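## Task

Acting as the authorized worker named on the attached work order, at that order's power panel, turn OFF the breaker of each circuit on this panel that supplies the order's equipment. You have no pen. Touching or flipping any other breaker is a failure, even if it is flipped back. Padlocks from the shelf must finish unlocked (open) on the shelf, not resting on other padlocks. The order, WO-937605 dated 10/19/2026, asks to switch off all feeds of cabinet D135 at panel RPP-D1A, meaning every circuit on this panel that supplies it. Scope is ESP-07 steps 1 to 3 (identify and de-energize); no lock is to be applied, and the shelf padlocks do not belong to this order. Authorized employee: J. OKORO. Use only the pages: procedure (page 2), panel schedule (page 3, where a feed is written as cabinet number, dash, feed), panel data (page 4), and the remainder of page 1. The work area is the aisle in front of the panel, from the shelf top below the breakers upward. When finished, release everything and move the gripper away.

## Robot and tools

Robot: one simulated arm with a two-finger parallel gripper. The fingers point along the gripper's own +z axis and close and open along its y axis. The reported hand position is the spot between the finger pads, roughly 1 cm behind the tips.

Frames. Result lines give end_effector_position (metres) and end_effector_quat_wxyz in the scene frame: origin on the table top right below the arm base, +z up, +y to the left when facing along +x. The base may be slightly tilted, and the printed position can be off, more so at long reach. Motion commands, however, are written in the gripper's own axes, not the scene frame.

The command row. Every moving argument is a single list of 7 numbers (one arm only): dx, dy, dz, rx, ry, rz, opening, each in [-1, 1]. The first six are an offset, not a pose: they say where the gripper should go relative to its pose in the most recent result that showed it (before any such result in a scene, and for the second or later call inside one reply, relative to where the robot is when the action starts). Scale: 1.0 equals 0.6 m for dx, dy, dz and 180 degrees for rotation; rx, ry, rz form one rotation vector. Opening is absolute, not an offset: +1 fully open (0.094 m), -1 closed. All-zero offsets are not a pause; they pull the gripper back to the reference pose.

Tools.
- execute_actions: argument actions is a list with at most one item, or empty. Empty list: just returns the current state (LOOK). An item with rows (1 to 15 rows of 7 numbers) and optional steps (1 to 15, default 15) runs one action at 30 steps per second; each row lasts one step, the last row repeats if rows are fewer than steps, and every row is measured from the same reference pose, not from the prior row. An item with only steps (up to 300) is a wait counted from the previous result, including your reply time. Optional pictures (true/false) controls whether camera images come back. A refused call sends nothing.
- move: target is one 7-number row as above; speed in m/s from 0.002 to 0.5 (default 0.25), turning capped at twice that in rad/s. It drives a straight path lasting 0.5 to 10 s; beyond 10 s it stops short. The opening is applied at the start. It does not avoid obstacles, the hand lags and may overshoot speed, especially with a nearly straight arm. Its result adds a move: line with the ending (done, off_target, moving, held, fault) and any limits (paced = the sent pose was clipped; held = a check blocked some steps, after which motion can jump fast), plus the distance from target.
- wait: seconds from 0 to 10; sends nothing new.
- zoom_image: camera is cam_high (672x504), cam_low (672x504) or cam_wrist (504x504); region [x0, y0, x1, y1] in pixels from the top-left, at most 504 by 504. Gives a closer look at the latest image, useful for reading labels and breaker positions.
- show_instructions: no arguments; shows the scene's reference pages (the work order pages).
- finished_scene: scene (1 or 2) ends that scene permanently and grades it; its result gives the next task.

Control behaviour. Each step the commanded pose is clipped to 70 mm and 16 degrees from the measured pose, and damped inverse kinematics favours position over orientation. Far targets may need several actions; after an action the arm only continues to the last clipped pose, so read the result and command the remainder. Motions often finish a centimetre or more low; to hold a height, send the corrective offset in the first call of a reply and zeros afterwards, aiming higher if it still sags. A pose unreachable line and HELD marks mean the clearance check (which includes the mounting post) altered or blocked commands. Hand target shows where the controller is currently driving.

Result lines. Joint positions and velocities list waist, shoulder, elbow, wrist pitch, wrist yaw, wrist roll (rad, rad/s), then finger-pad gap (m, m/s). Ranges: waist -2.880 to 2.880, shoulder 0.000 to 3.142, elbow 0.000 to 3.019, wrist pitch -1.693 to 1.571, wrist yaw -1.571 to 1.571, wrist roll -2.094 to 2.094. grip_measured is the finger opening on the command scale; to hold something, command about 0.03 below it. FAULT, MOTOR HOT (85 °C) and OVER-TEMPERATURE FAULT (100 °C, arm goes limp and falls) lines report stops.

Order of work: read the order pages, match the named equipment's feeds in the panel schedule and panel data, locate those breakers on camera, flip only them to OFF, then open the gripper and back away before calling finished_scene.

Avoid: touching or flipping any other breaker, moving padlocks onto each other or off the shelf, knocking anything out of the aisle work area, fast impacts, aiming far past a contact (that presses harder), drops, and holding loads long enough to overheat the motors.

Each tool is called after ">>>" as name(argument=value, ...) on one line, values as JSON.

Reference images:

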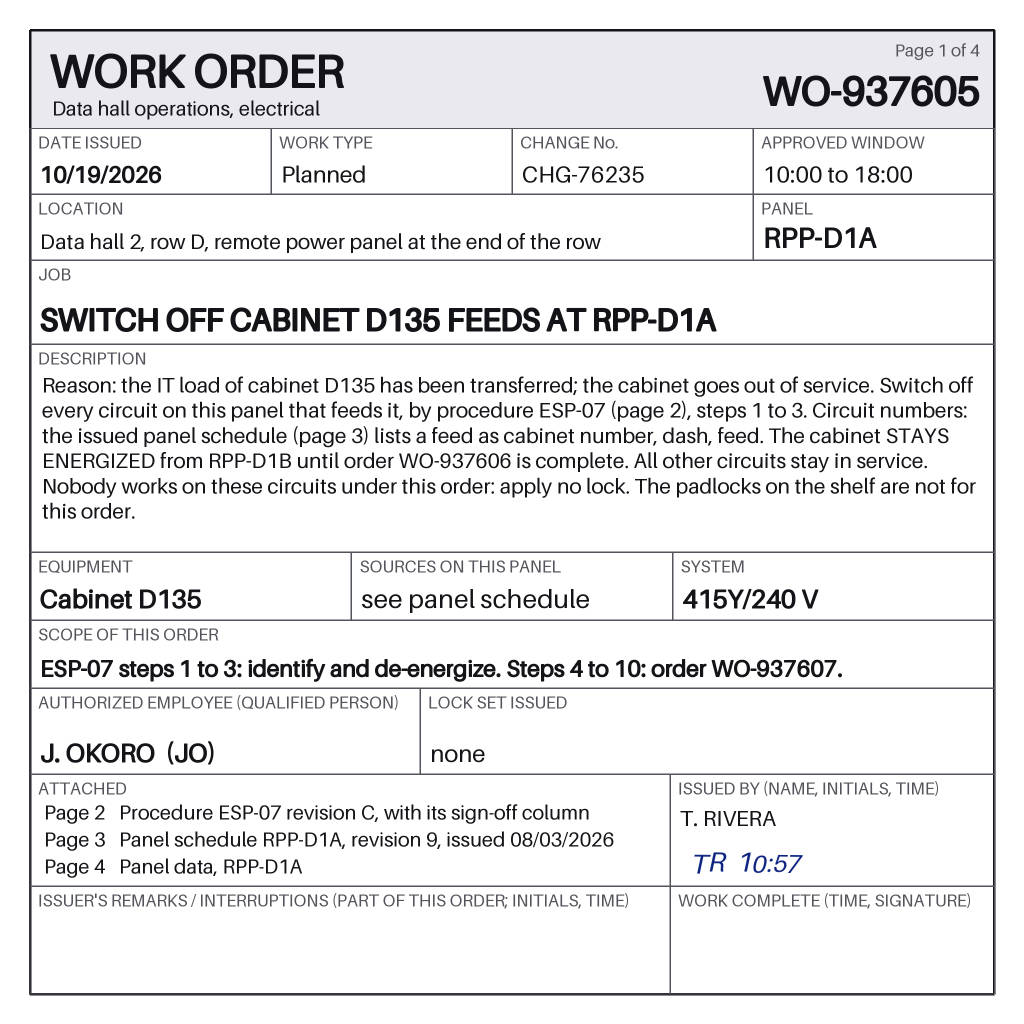

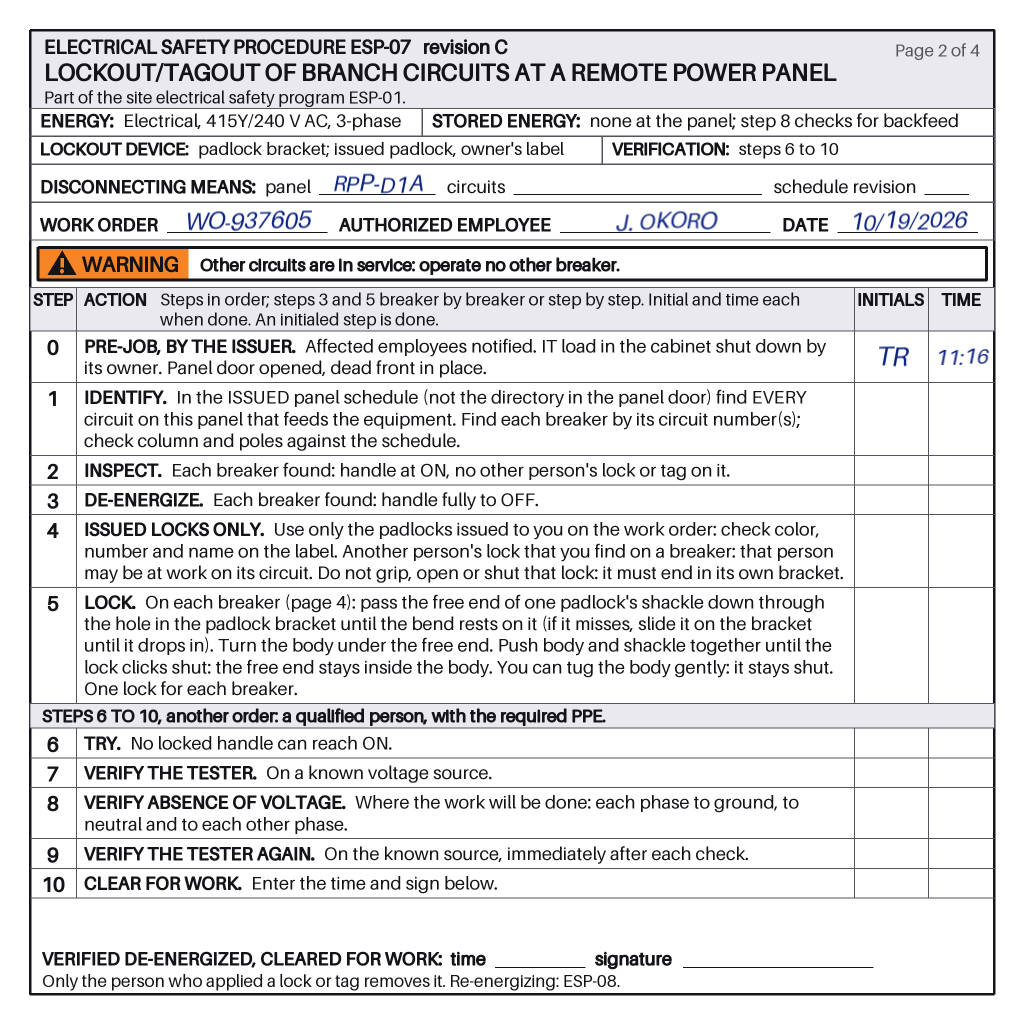

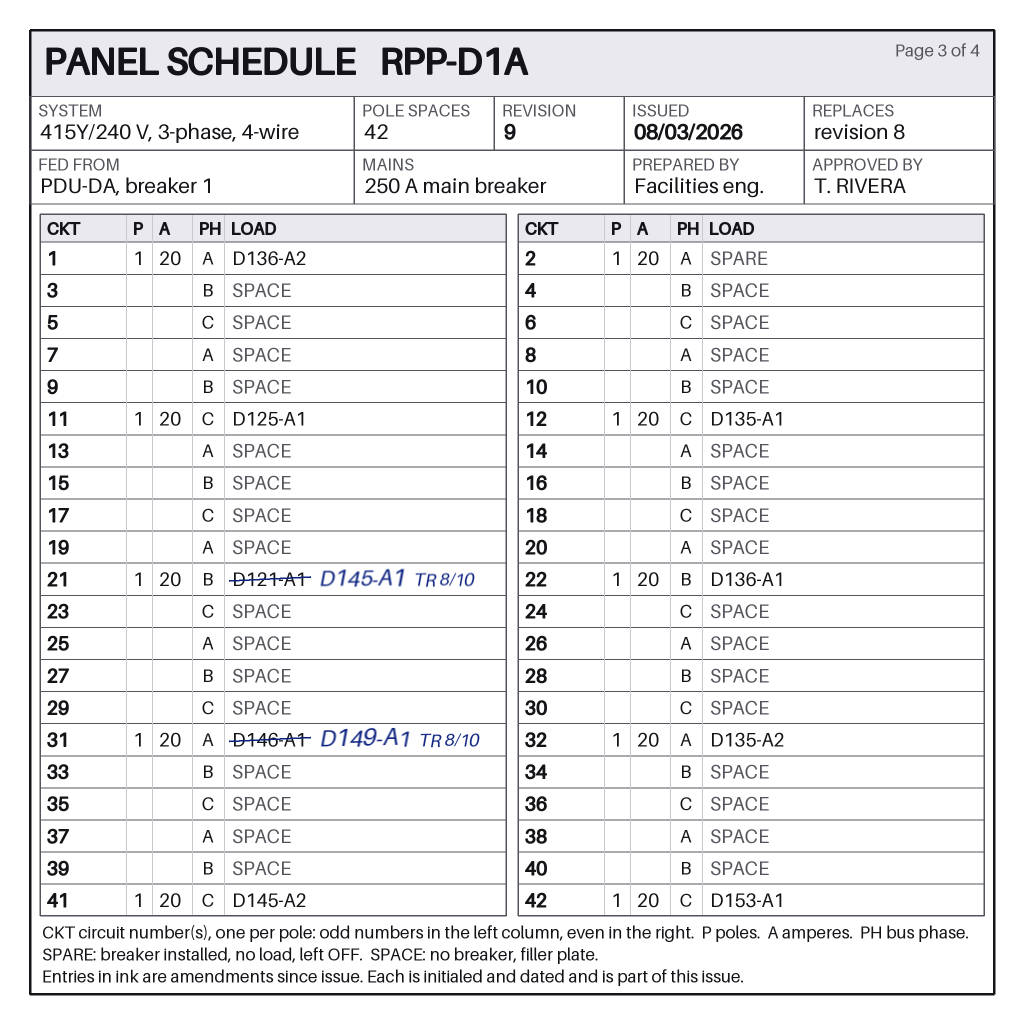

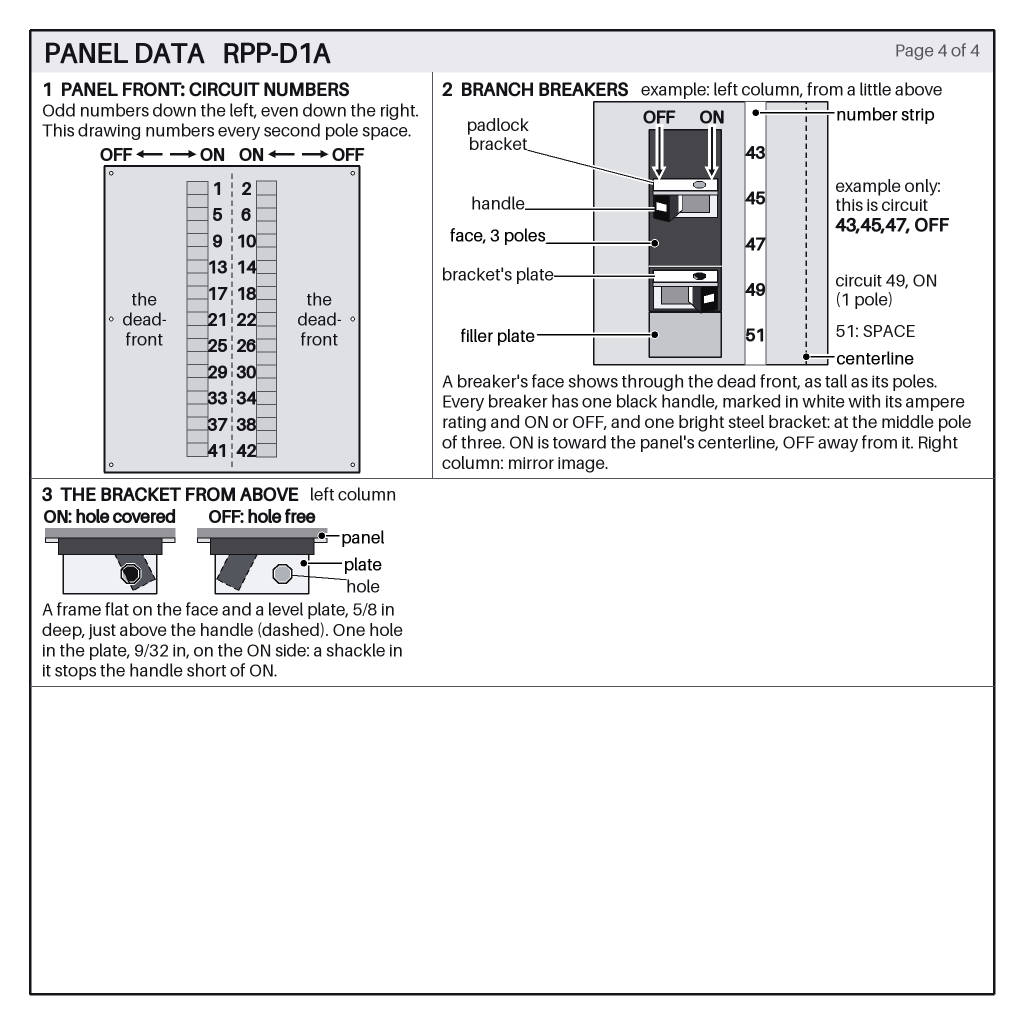

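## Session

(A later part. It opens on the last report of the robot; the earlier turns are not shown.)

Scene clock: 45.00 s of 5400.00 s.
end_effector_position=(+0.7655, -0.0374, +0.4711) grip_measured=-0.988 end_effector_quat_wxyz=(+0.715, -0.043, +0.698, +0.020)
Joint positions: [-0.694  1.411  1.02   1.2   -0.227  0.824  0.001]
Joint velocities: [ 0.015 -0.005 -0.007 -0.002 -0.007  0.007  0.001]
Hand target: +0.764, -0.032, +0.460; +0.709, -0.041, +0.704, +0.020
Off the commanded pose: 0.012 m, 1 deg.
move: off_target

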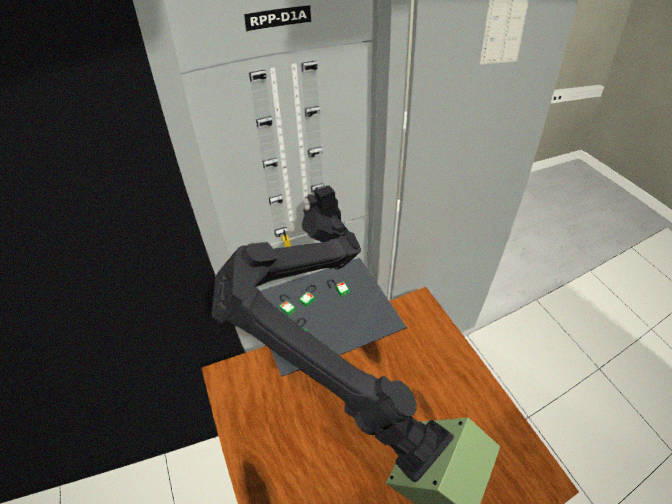

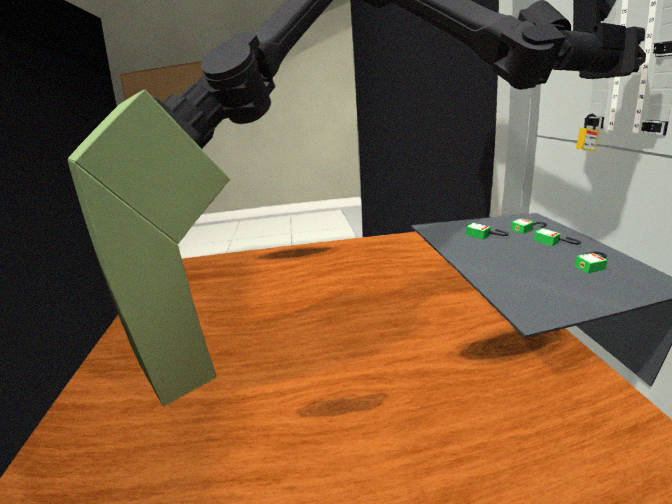

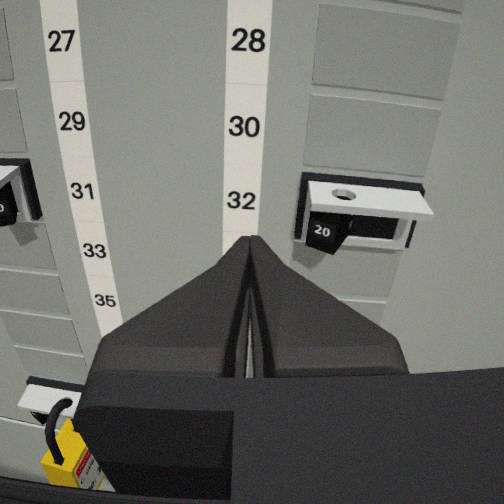

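>>> move(target=[-0.008,-0.085,0.004,0,0,0,-1], speed=0.03)

Scene clock: 47.47 s of 5400.00 s.
end_effector_position=(+0.7656, -0.0821, +0.4729) grip_measured=-0.988 end_effector_quat_wxyz=(+0.710, -0.039, +0.703, +0.014)
Joint positions: [-0.762  1.491  1.056  1.237 -0.277  0.868  0.001]
Joint velocities: [-0.015  0.005 -0.012 -0.002 -0.051 -0.007 -0.001]
Hand target: +0.771, -0.087, +0.478; +0.715, -0.043, +0.698, +0.019
Off the commanded pose: 0.010 m, 1 deg.
move: done

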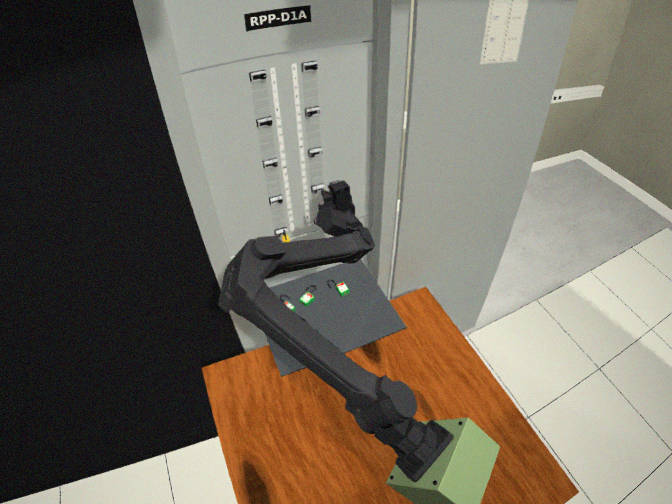

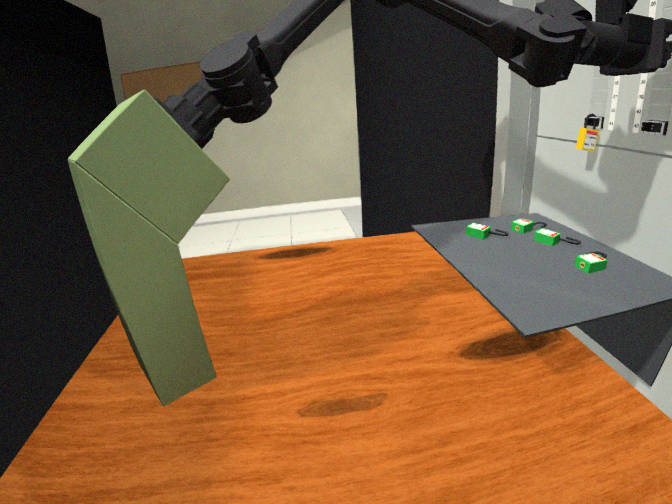

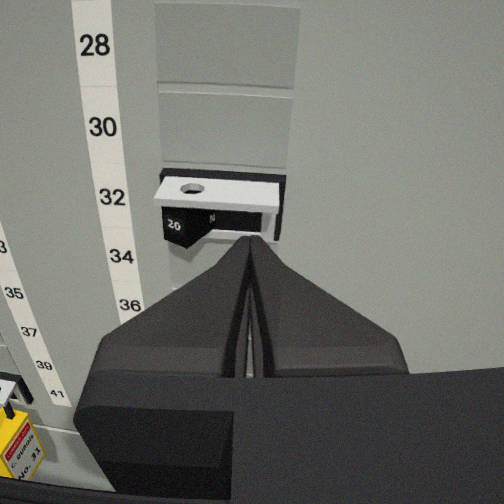

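>>> move(target=[0.015,0.085,0.0,0,0,0,-1], speed=0.05)

>>> move(target=[0.005,0.0,0.012,0,0,0,-1], speed=0.02)

Scene clock: 49.63 s of 5400.00 s.
end_effector_position=(+0.7626, -0.0371, +0.4706) grip_measured=-0.988 end_effector_quat_wxyz=(+0.715, -0.040, +0.697, +0.015)
Joint positions: [-0.691  1.402  1.009  1.195 -0.217  0.818  0.001]
Joint velocities: [-0.015 -0.005 -0.007 -0.002 -0.007  0.007  0.   ]
Hand target: +0.762, -0.032, +0.462; +0.710, -0.039, +0.703, +0.015
Off the commanded pose: 0.010 m, 1 deg.
move: done

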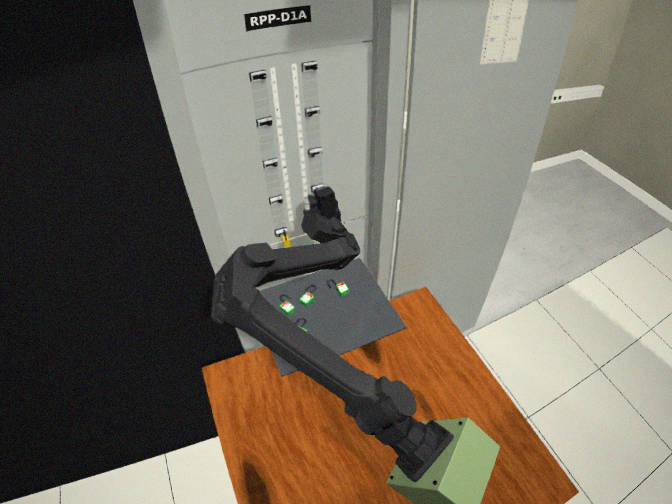

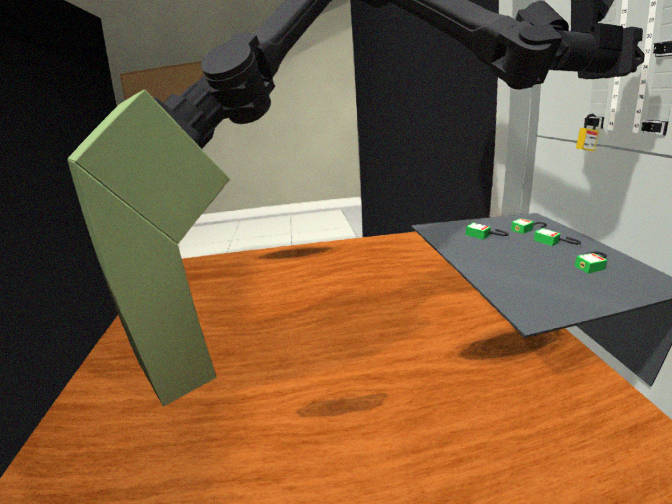

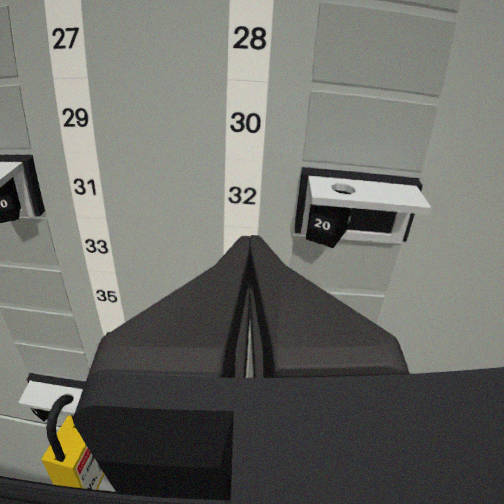

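Scene clock: 50.33 s of 5400.00 s.
end_effector_position=(+0.7626, -0.0373, +0.4708) grip_measured=-0.988 end_effector_quat_wxyz=(+0.716, -0.040, +0.697, +0.015)
Joint positions: [-0.691  1.402  1.009  1.195 -0.215  0.818  0.001]
Joint velocities: [ 0.005 -0.005  0.007  0.002  0.007  0.022 -0.   ]
Hand target: +0.770, -0.037, +0.468; +0.715, -0.040, +0.697, +0.015
Off the commanded pose: 0.008 m, 0 deg.
move: done

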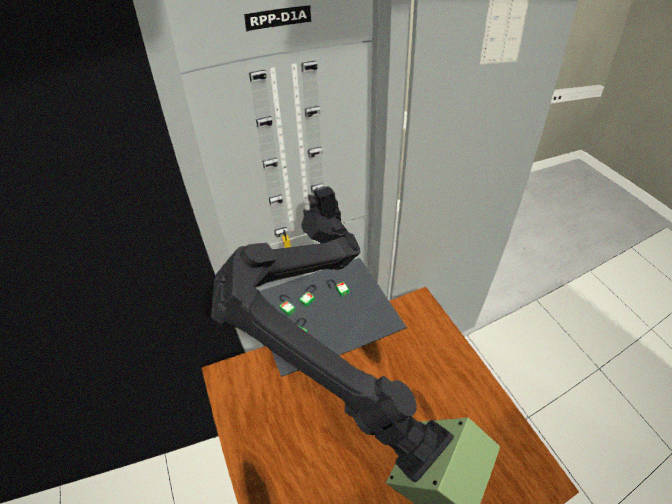

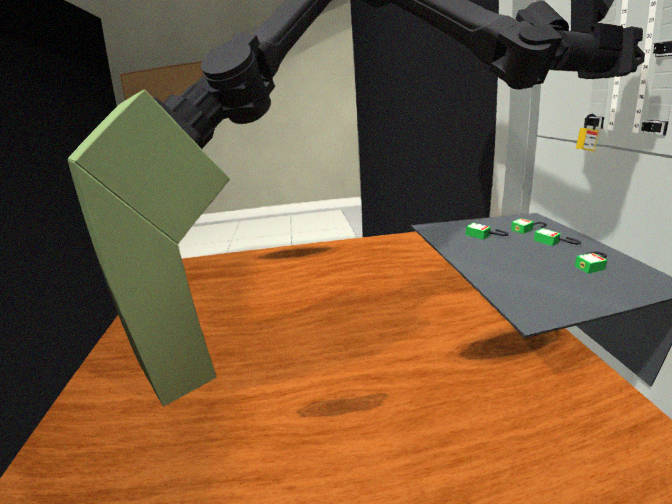

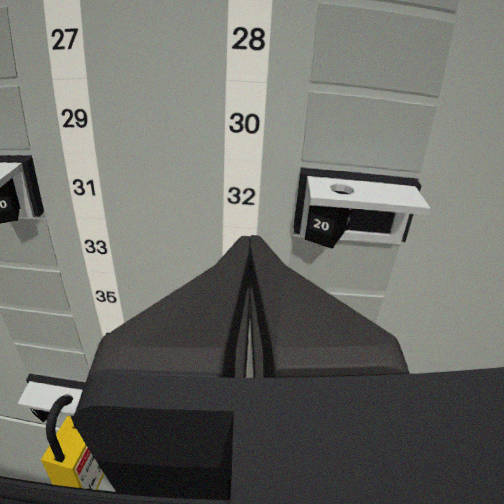

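>>> move(target=[0.012,0.0,0.028,0,0,0,-1], speed=0.02)

>>> move(target=[-0.008,-0.085,0.004,0,0,0,-1], speed=0.03)

Scene clock: 52.30 s of 5400.00 s.
end_effector_position=(+0.7697, -0.0355, +0.4763) grip_measured=-0.988 end_effector_quat_wxyz=(+0.720, -0.040, +0.692, +0.014)
Joint positions: [-0.691  1.404  1.03   1.183 -0.206  0.818  0.001]
Joint velocities: [-0.005  0.005  0.007 -0.012 -0.037  0.11   0.001]
Hand target: +0.779, -0.036, +0.464; +0.716, -0.040, +0.697, +0.015
Off the commanded pose: 0.016 m, 1 deg.
move: off_target

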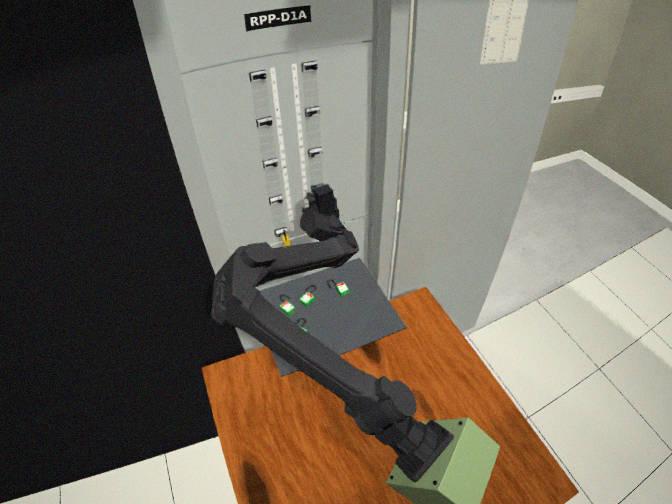

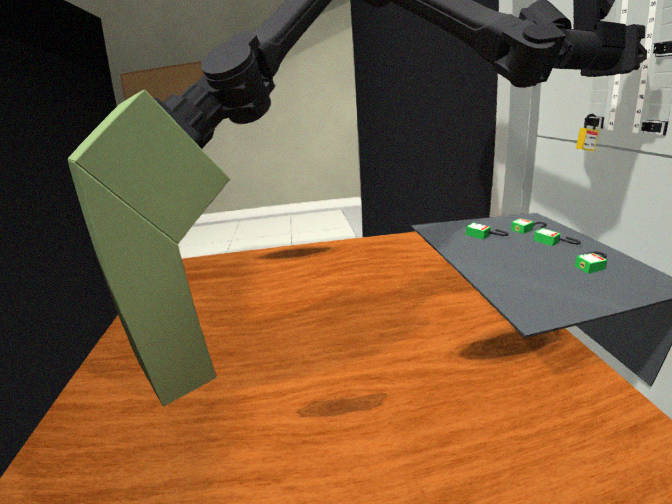

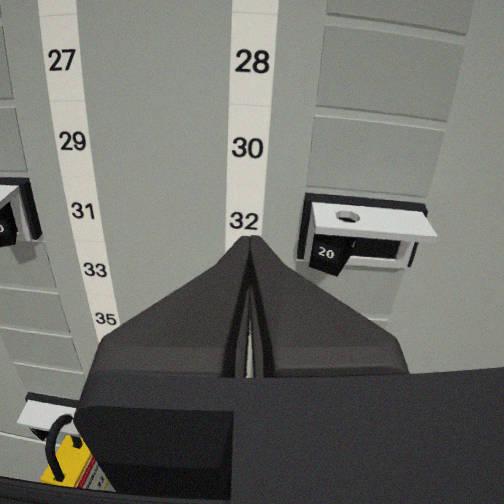

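Scene clock: 54.23 s of 5400.00 s.
end_effector_position=(+0.7710, -0.0502, +0.4788) grip_measured=-0.988 end_effector_quat_wxyz=(+0.716, -0.057, +0.695, +0.034)
Joint positions: [-0.731  1.456  1.058  1.249 -0.274  0.863  0.001]
Joint velocities: [-0.005  0.005  0.012 -0.007 -0.066 -0.022 -0.001]
Hand target: +0.773, -0.085, +0.484; +0.720, -0.040, +0.692, +0.014
Off the commanded pose: 0.036 m, 3 deg.
move: off_target

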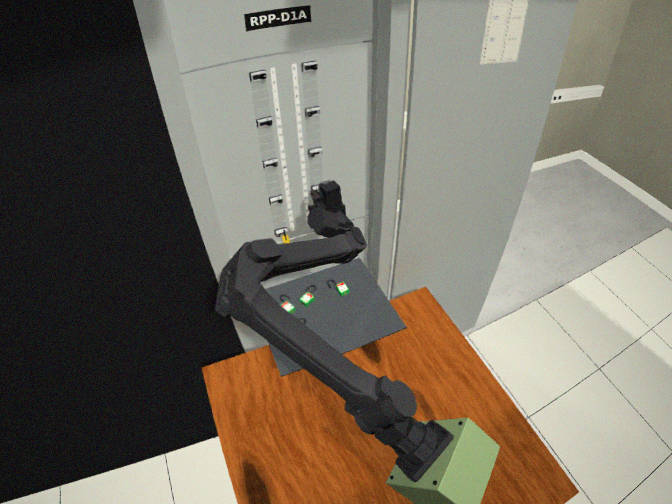

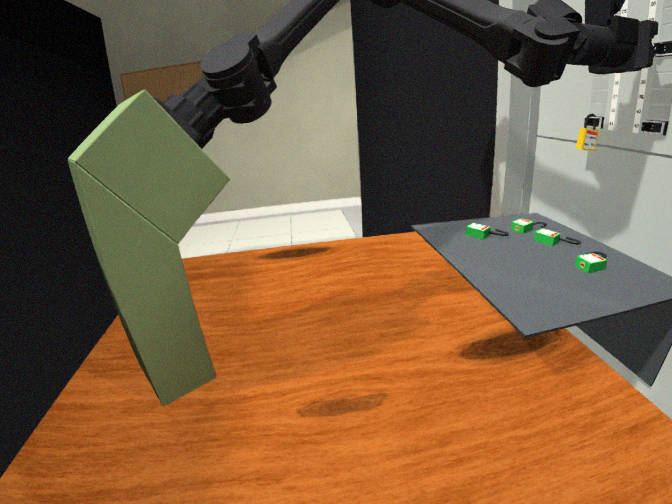

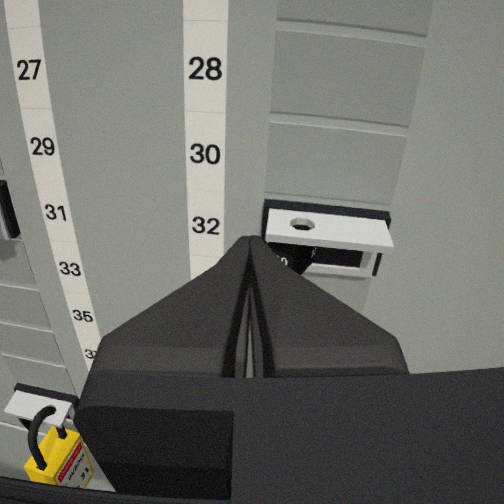

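>>> move(target=[0.02,0.03,-0.02,0.22,0,0,-1], speed=0.05)

Scene clock: 62.10 s of 5400.00 s.
end_effector_position=(+0.7456, -0.0546, +0.4598) grip_measured=-0.988 end_effector_quat_wxyz=(+0.690, +0.196, +0.663, -0.214)
Joint positions: [-0.506  1.208  1.027  0.521  0.423  0.763  0.001]
Joint velocities: [-0.005 -0.015  0.012 -0.002  0.037 -0.007 -0.   ]
Hand target: +0.758, -0.036, +0.467; +0.697, +0.193, +0.662, -0.199
Off the commanded pose: 0.024 m, 2 deg.
move: off_target

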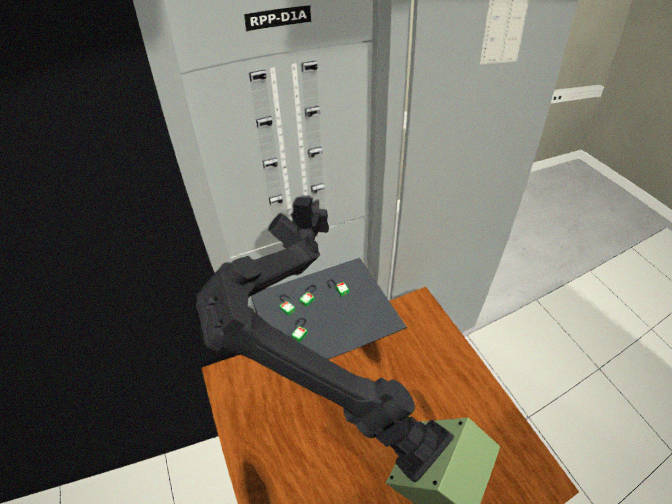

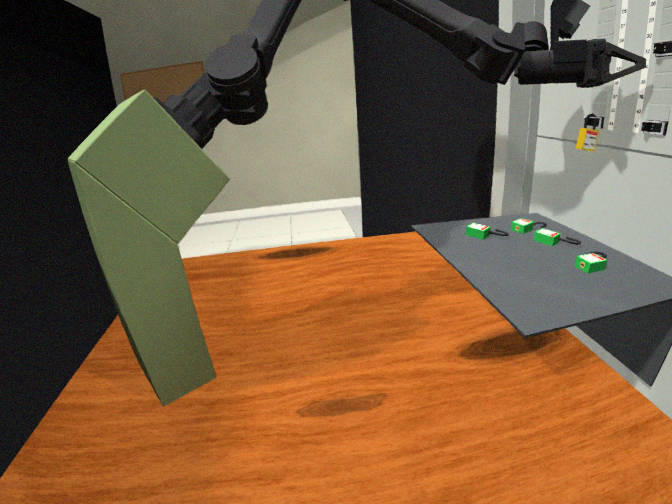

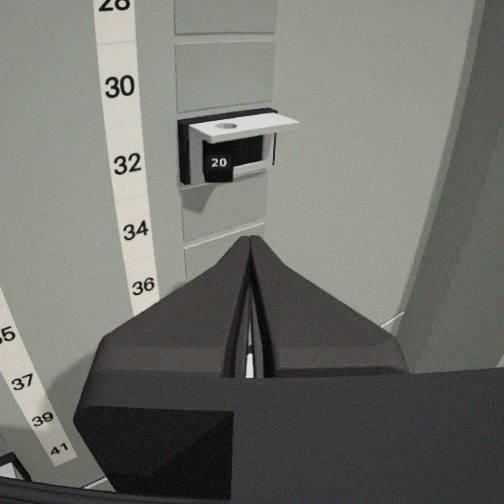

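>>> move(target=[-0.03,0.055,0.0,0,0,0,-1], speed=0.04)

Scene clock: 63.97 s of 5400.00 s.
end_effector_position=(+0.7518, -0.0448, +0.4713) grip_measured=-0.988 end_effector_quat_wxyz=(+0.686, +0.203, +0.662, -0.224)
Joint positions: [-0.5    1.183  1.062  0.44   0.445  0.763  0.001]
Joint velocities: [-0.005 -0.005 -0.002  0.002 -0.007 -0.007 -0.001]
Hand target: +0.763, -0.027, +0.477; +0.690, +0.196, +0.663, -0.214
Off the commanded pose: 0.022 m, 2 deg.
move: off_target

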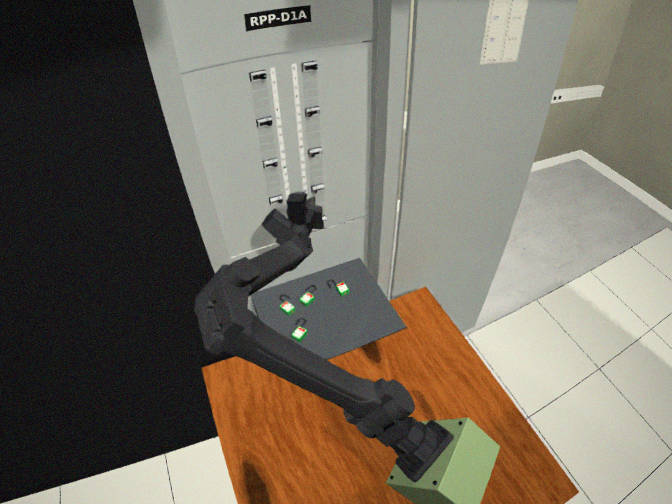

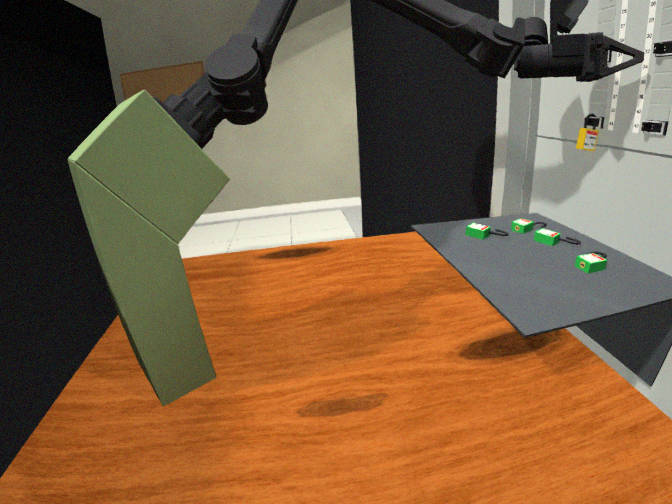

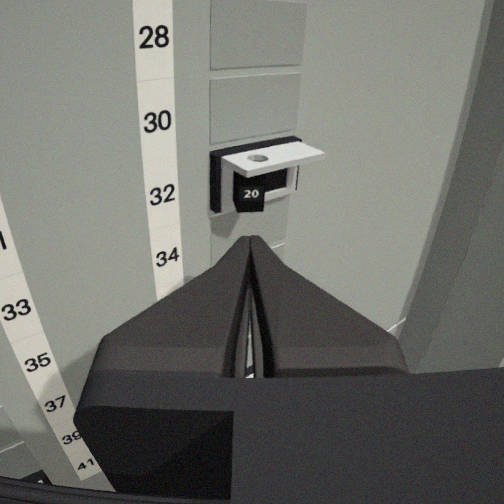

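>>> move(target=[-0.008,0.06,0.0,0,0,0,-1], speed=0.04)

Scene clock: 65.60 s of 5400.00 s.
end_effector_position=(+0.7608, -0.0322, +0.4703) grip_measured=-0.988 end_effector_quat_wxyz=(+0.682, +0.211, +0.660, -0.232)
Joint positions: [-0.468  1.183  1.102  0.384  0.49   0.76   0.001]
Joint velocities: [-0.015  0.005 -0.012  0.002  0.022  0.066 -0.001]
Hand target: +0.772, -0.016, +0.475; +0.686, +0.203, +0.662, -0.224
Off the commanded pose: 0.021 m, 1 deg.
move: off_target

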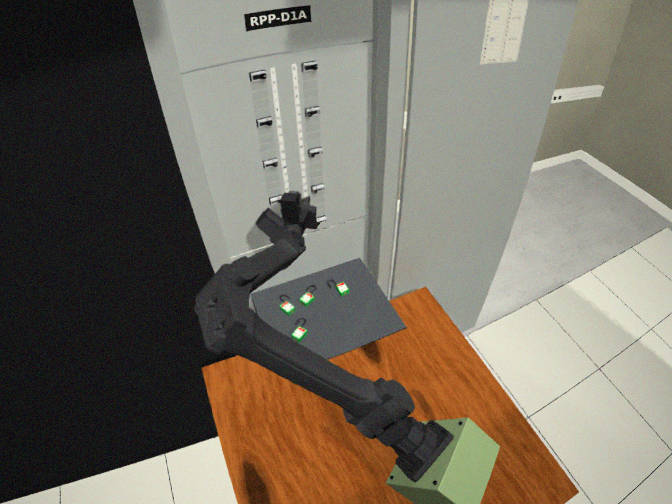

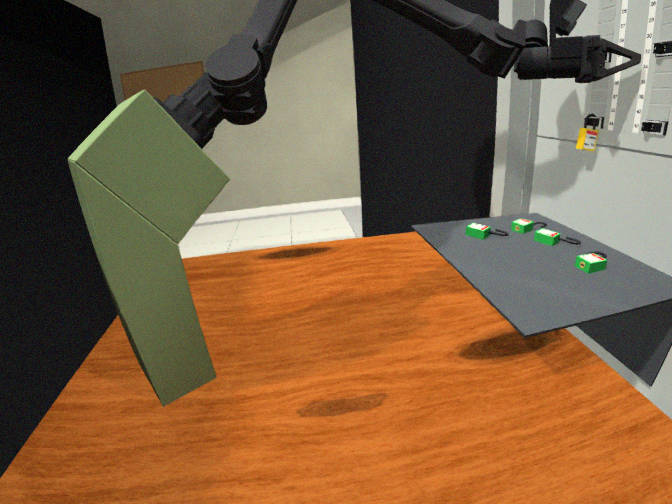

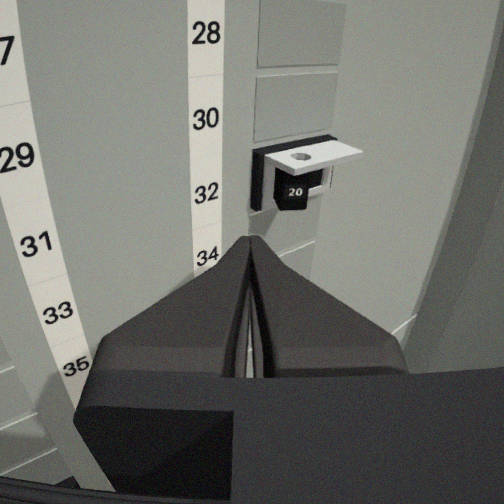

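>>> move(target=[-0.005,0.02,0.035,0,0,0,-1], speed=0.02)

Scene clock: 67.47 s of 5400.00 s.
end_effector_position=(+0.7740, -0.0290, +0.4734) grip_measured=-0.988 end_effector_quat_wxyz=(+0.683, +0.210, +0.661, -0.230)
Joint positions: [-0.468  1.2    1.145  0.362  0.485  0.759  0.001]
Joint velocities: [-0.005 -0.015 -0.017  0.012 -0.066  0.022  0.   ]
Hand target: +0.784, -0.035, +0.474; +0.683, +0.211, +0.660, -0.232
Off the commanded pose: 0.012 m, 0 deg.
move: off_target

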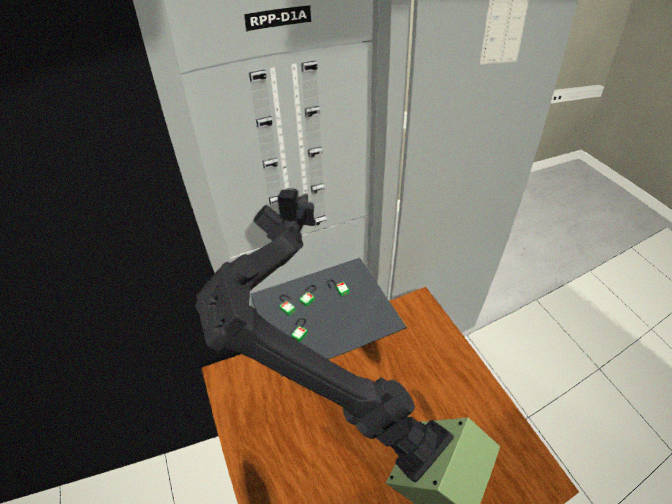

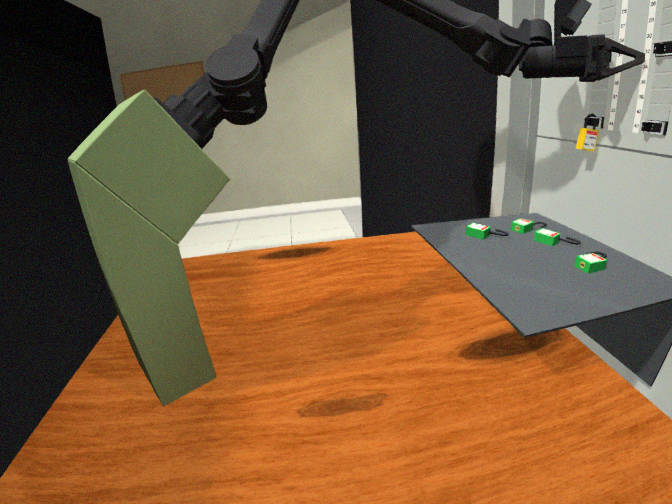

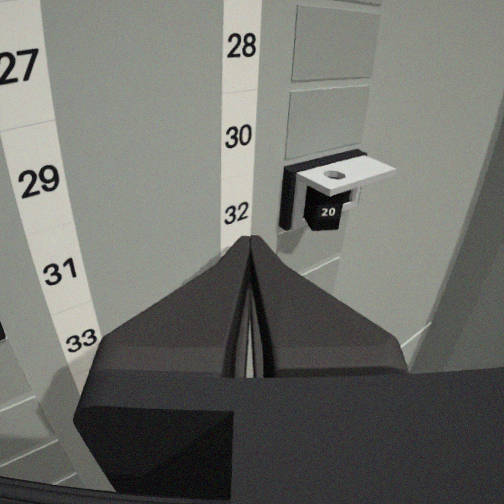

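>>> move(target=[-0.005,-0.08,0.047,0,0,0,-1], speed=0.03)

Scene clock: 70.17 s of 5400.00 s.
end_effector_position=(+0.7760, -0.0471, +0.4887) grip_measured=-0.988 end_effector_quat_wxyz=(+0.690, +0.194, +0.666, -0.208)
Joint positions: [-0.542  1.209  1.132  0.416  0.376  0.778  0.001]
Joint velocities: [-0.015  0.015 -0.002 -0.002 -0.022 -0.037  0.001]
Hand target: +0.766, -0.083, +0.479; +0.682, +0.210, +0.661, -0.230
Off the commanded pose: 0.039 m, 3 deg.
move: off_target

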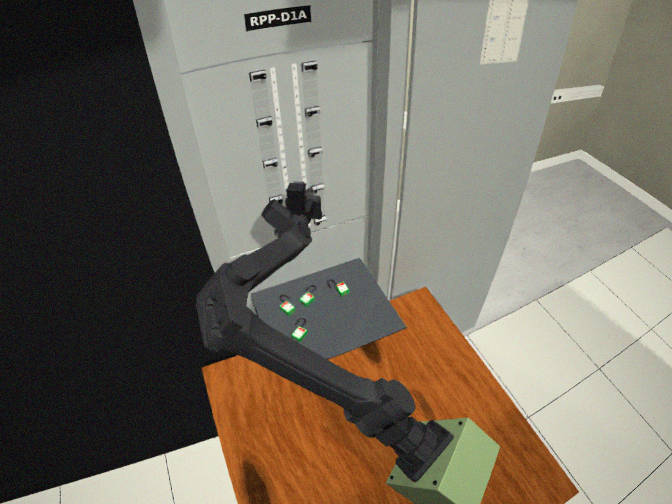

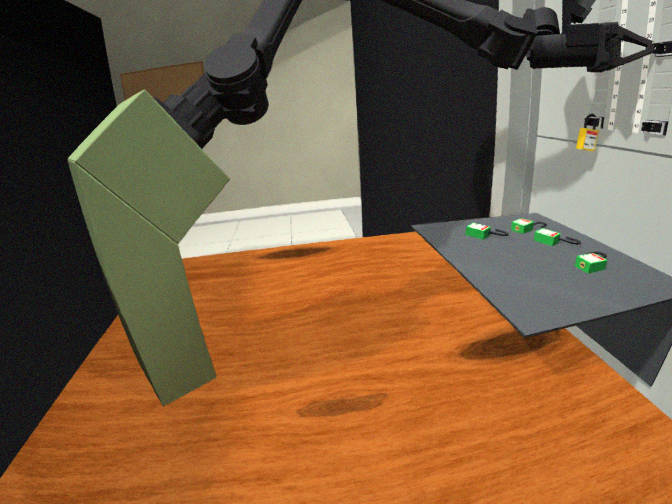

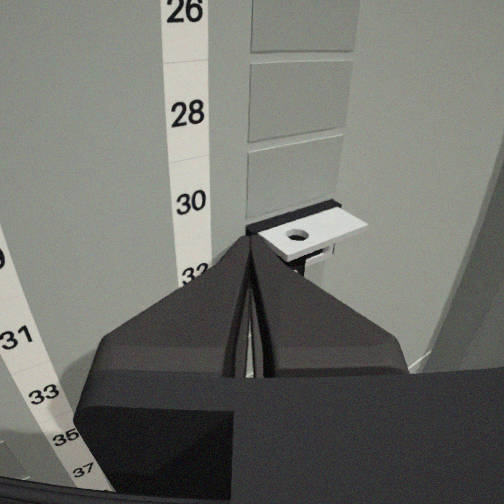

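>>> move(target=[0.045,0.01,-0.03,0,0,0,-1], speed=0.03)

Scene clock: 72.67 s of 5400.00 s.
end_effector_position=(+0.7659, -0.0396, +0.4697) grip_measured=-0.988 end_effector_quat_wxyz=(+0.692, +0.200, +0.661, -0.210)
Joint positions: [-0.492  1.208  1.096  0.456  0.438  0.769  0.001]
Joint velocities: [ 0.005 -0.015 -0.027  0.002 -0.022 -0.007 -0.001]
Hand target: +0.765, -0.034, +0.461; +0.690, +0.195, +0.666, -0.207
Off the commanded pose: 0.011 m, 1 deg.
move: off_target

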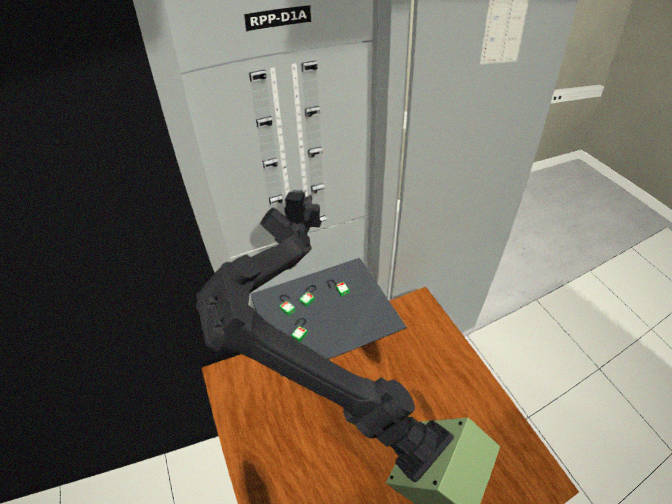

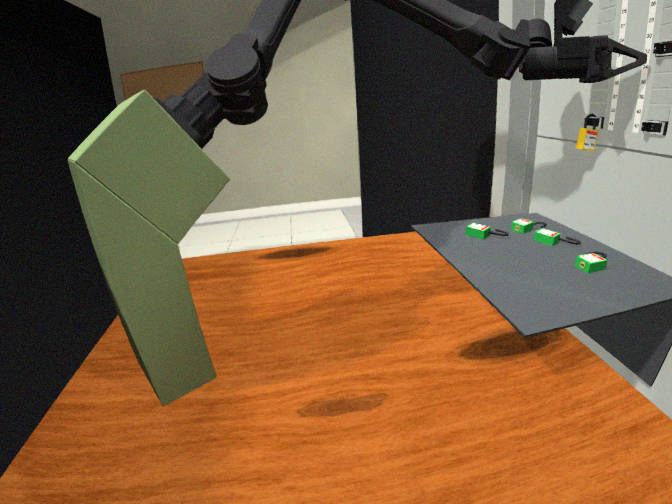

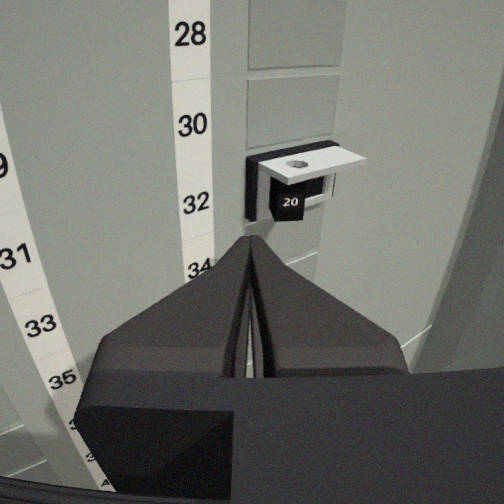

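>>> move(target=[0.008,-0.02,0.03,0,0,0,-1], speed=0.02)

Scene clock: 74.53 s of 5400.00 s.
end_effector_position=(+0.7656, -0.0538, +0.4632) grip_measured=-0.988 end_effector_quat_wxyz=(+0.685, +0.199, +0.667, -0.216)
Joint positions: [-0.51   1.231  1.096  0.458  0.414  0.768  0.001]
Joint velocities: [-0.024 -0.015  0.017  0.017 -0.007  0.022  0.   ]
Hand target: +0.774, -0.059, +0.466; +0.692, +0.200, +0.661, -0.210
Off the commanded pose: 0.011 m, 1 deg.
move: off_target

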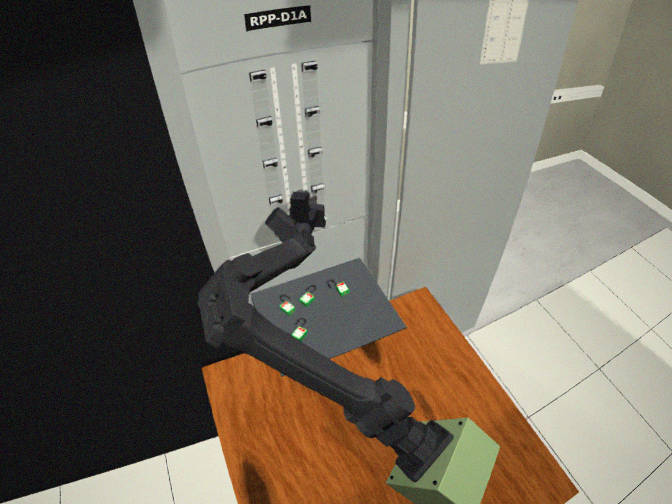

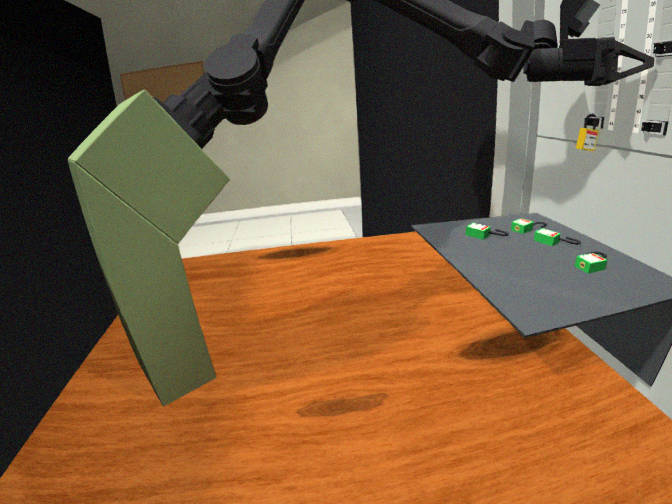

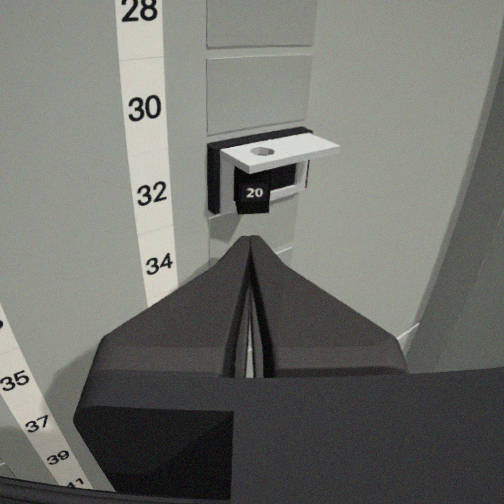

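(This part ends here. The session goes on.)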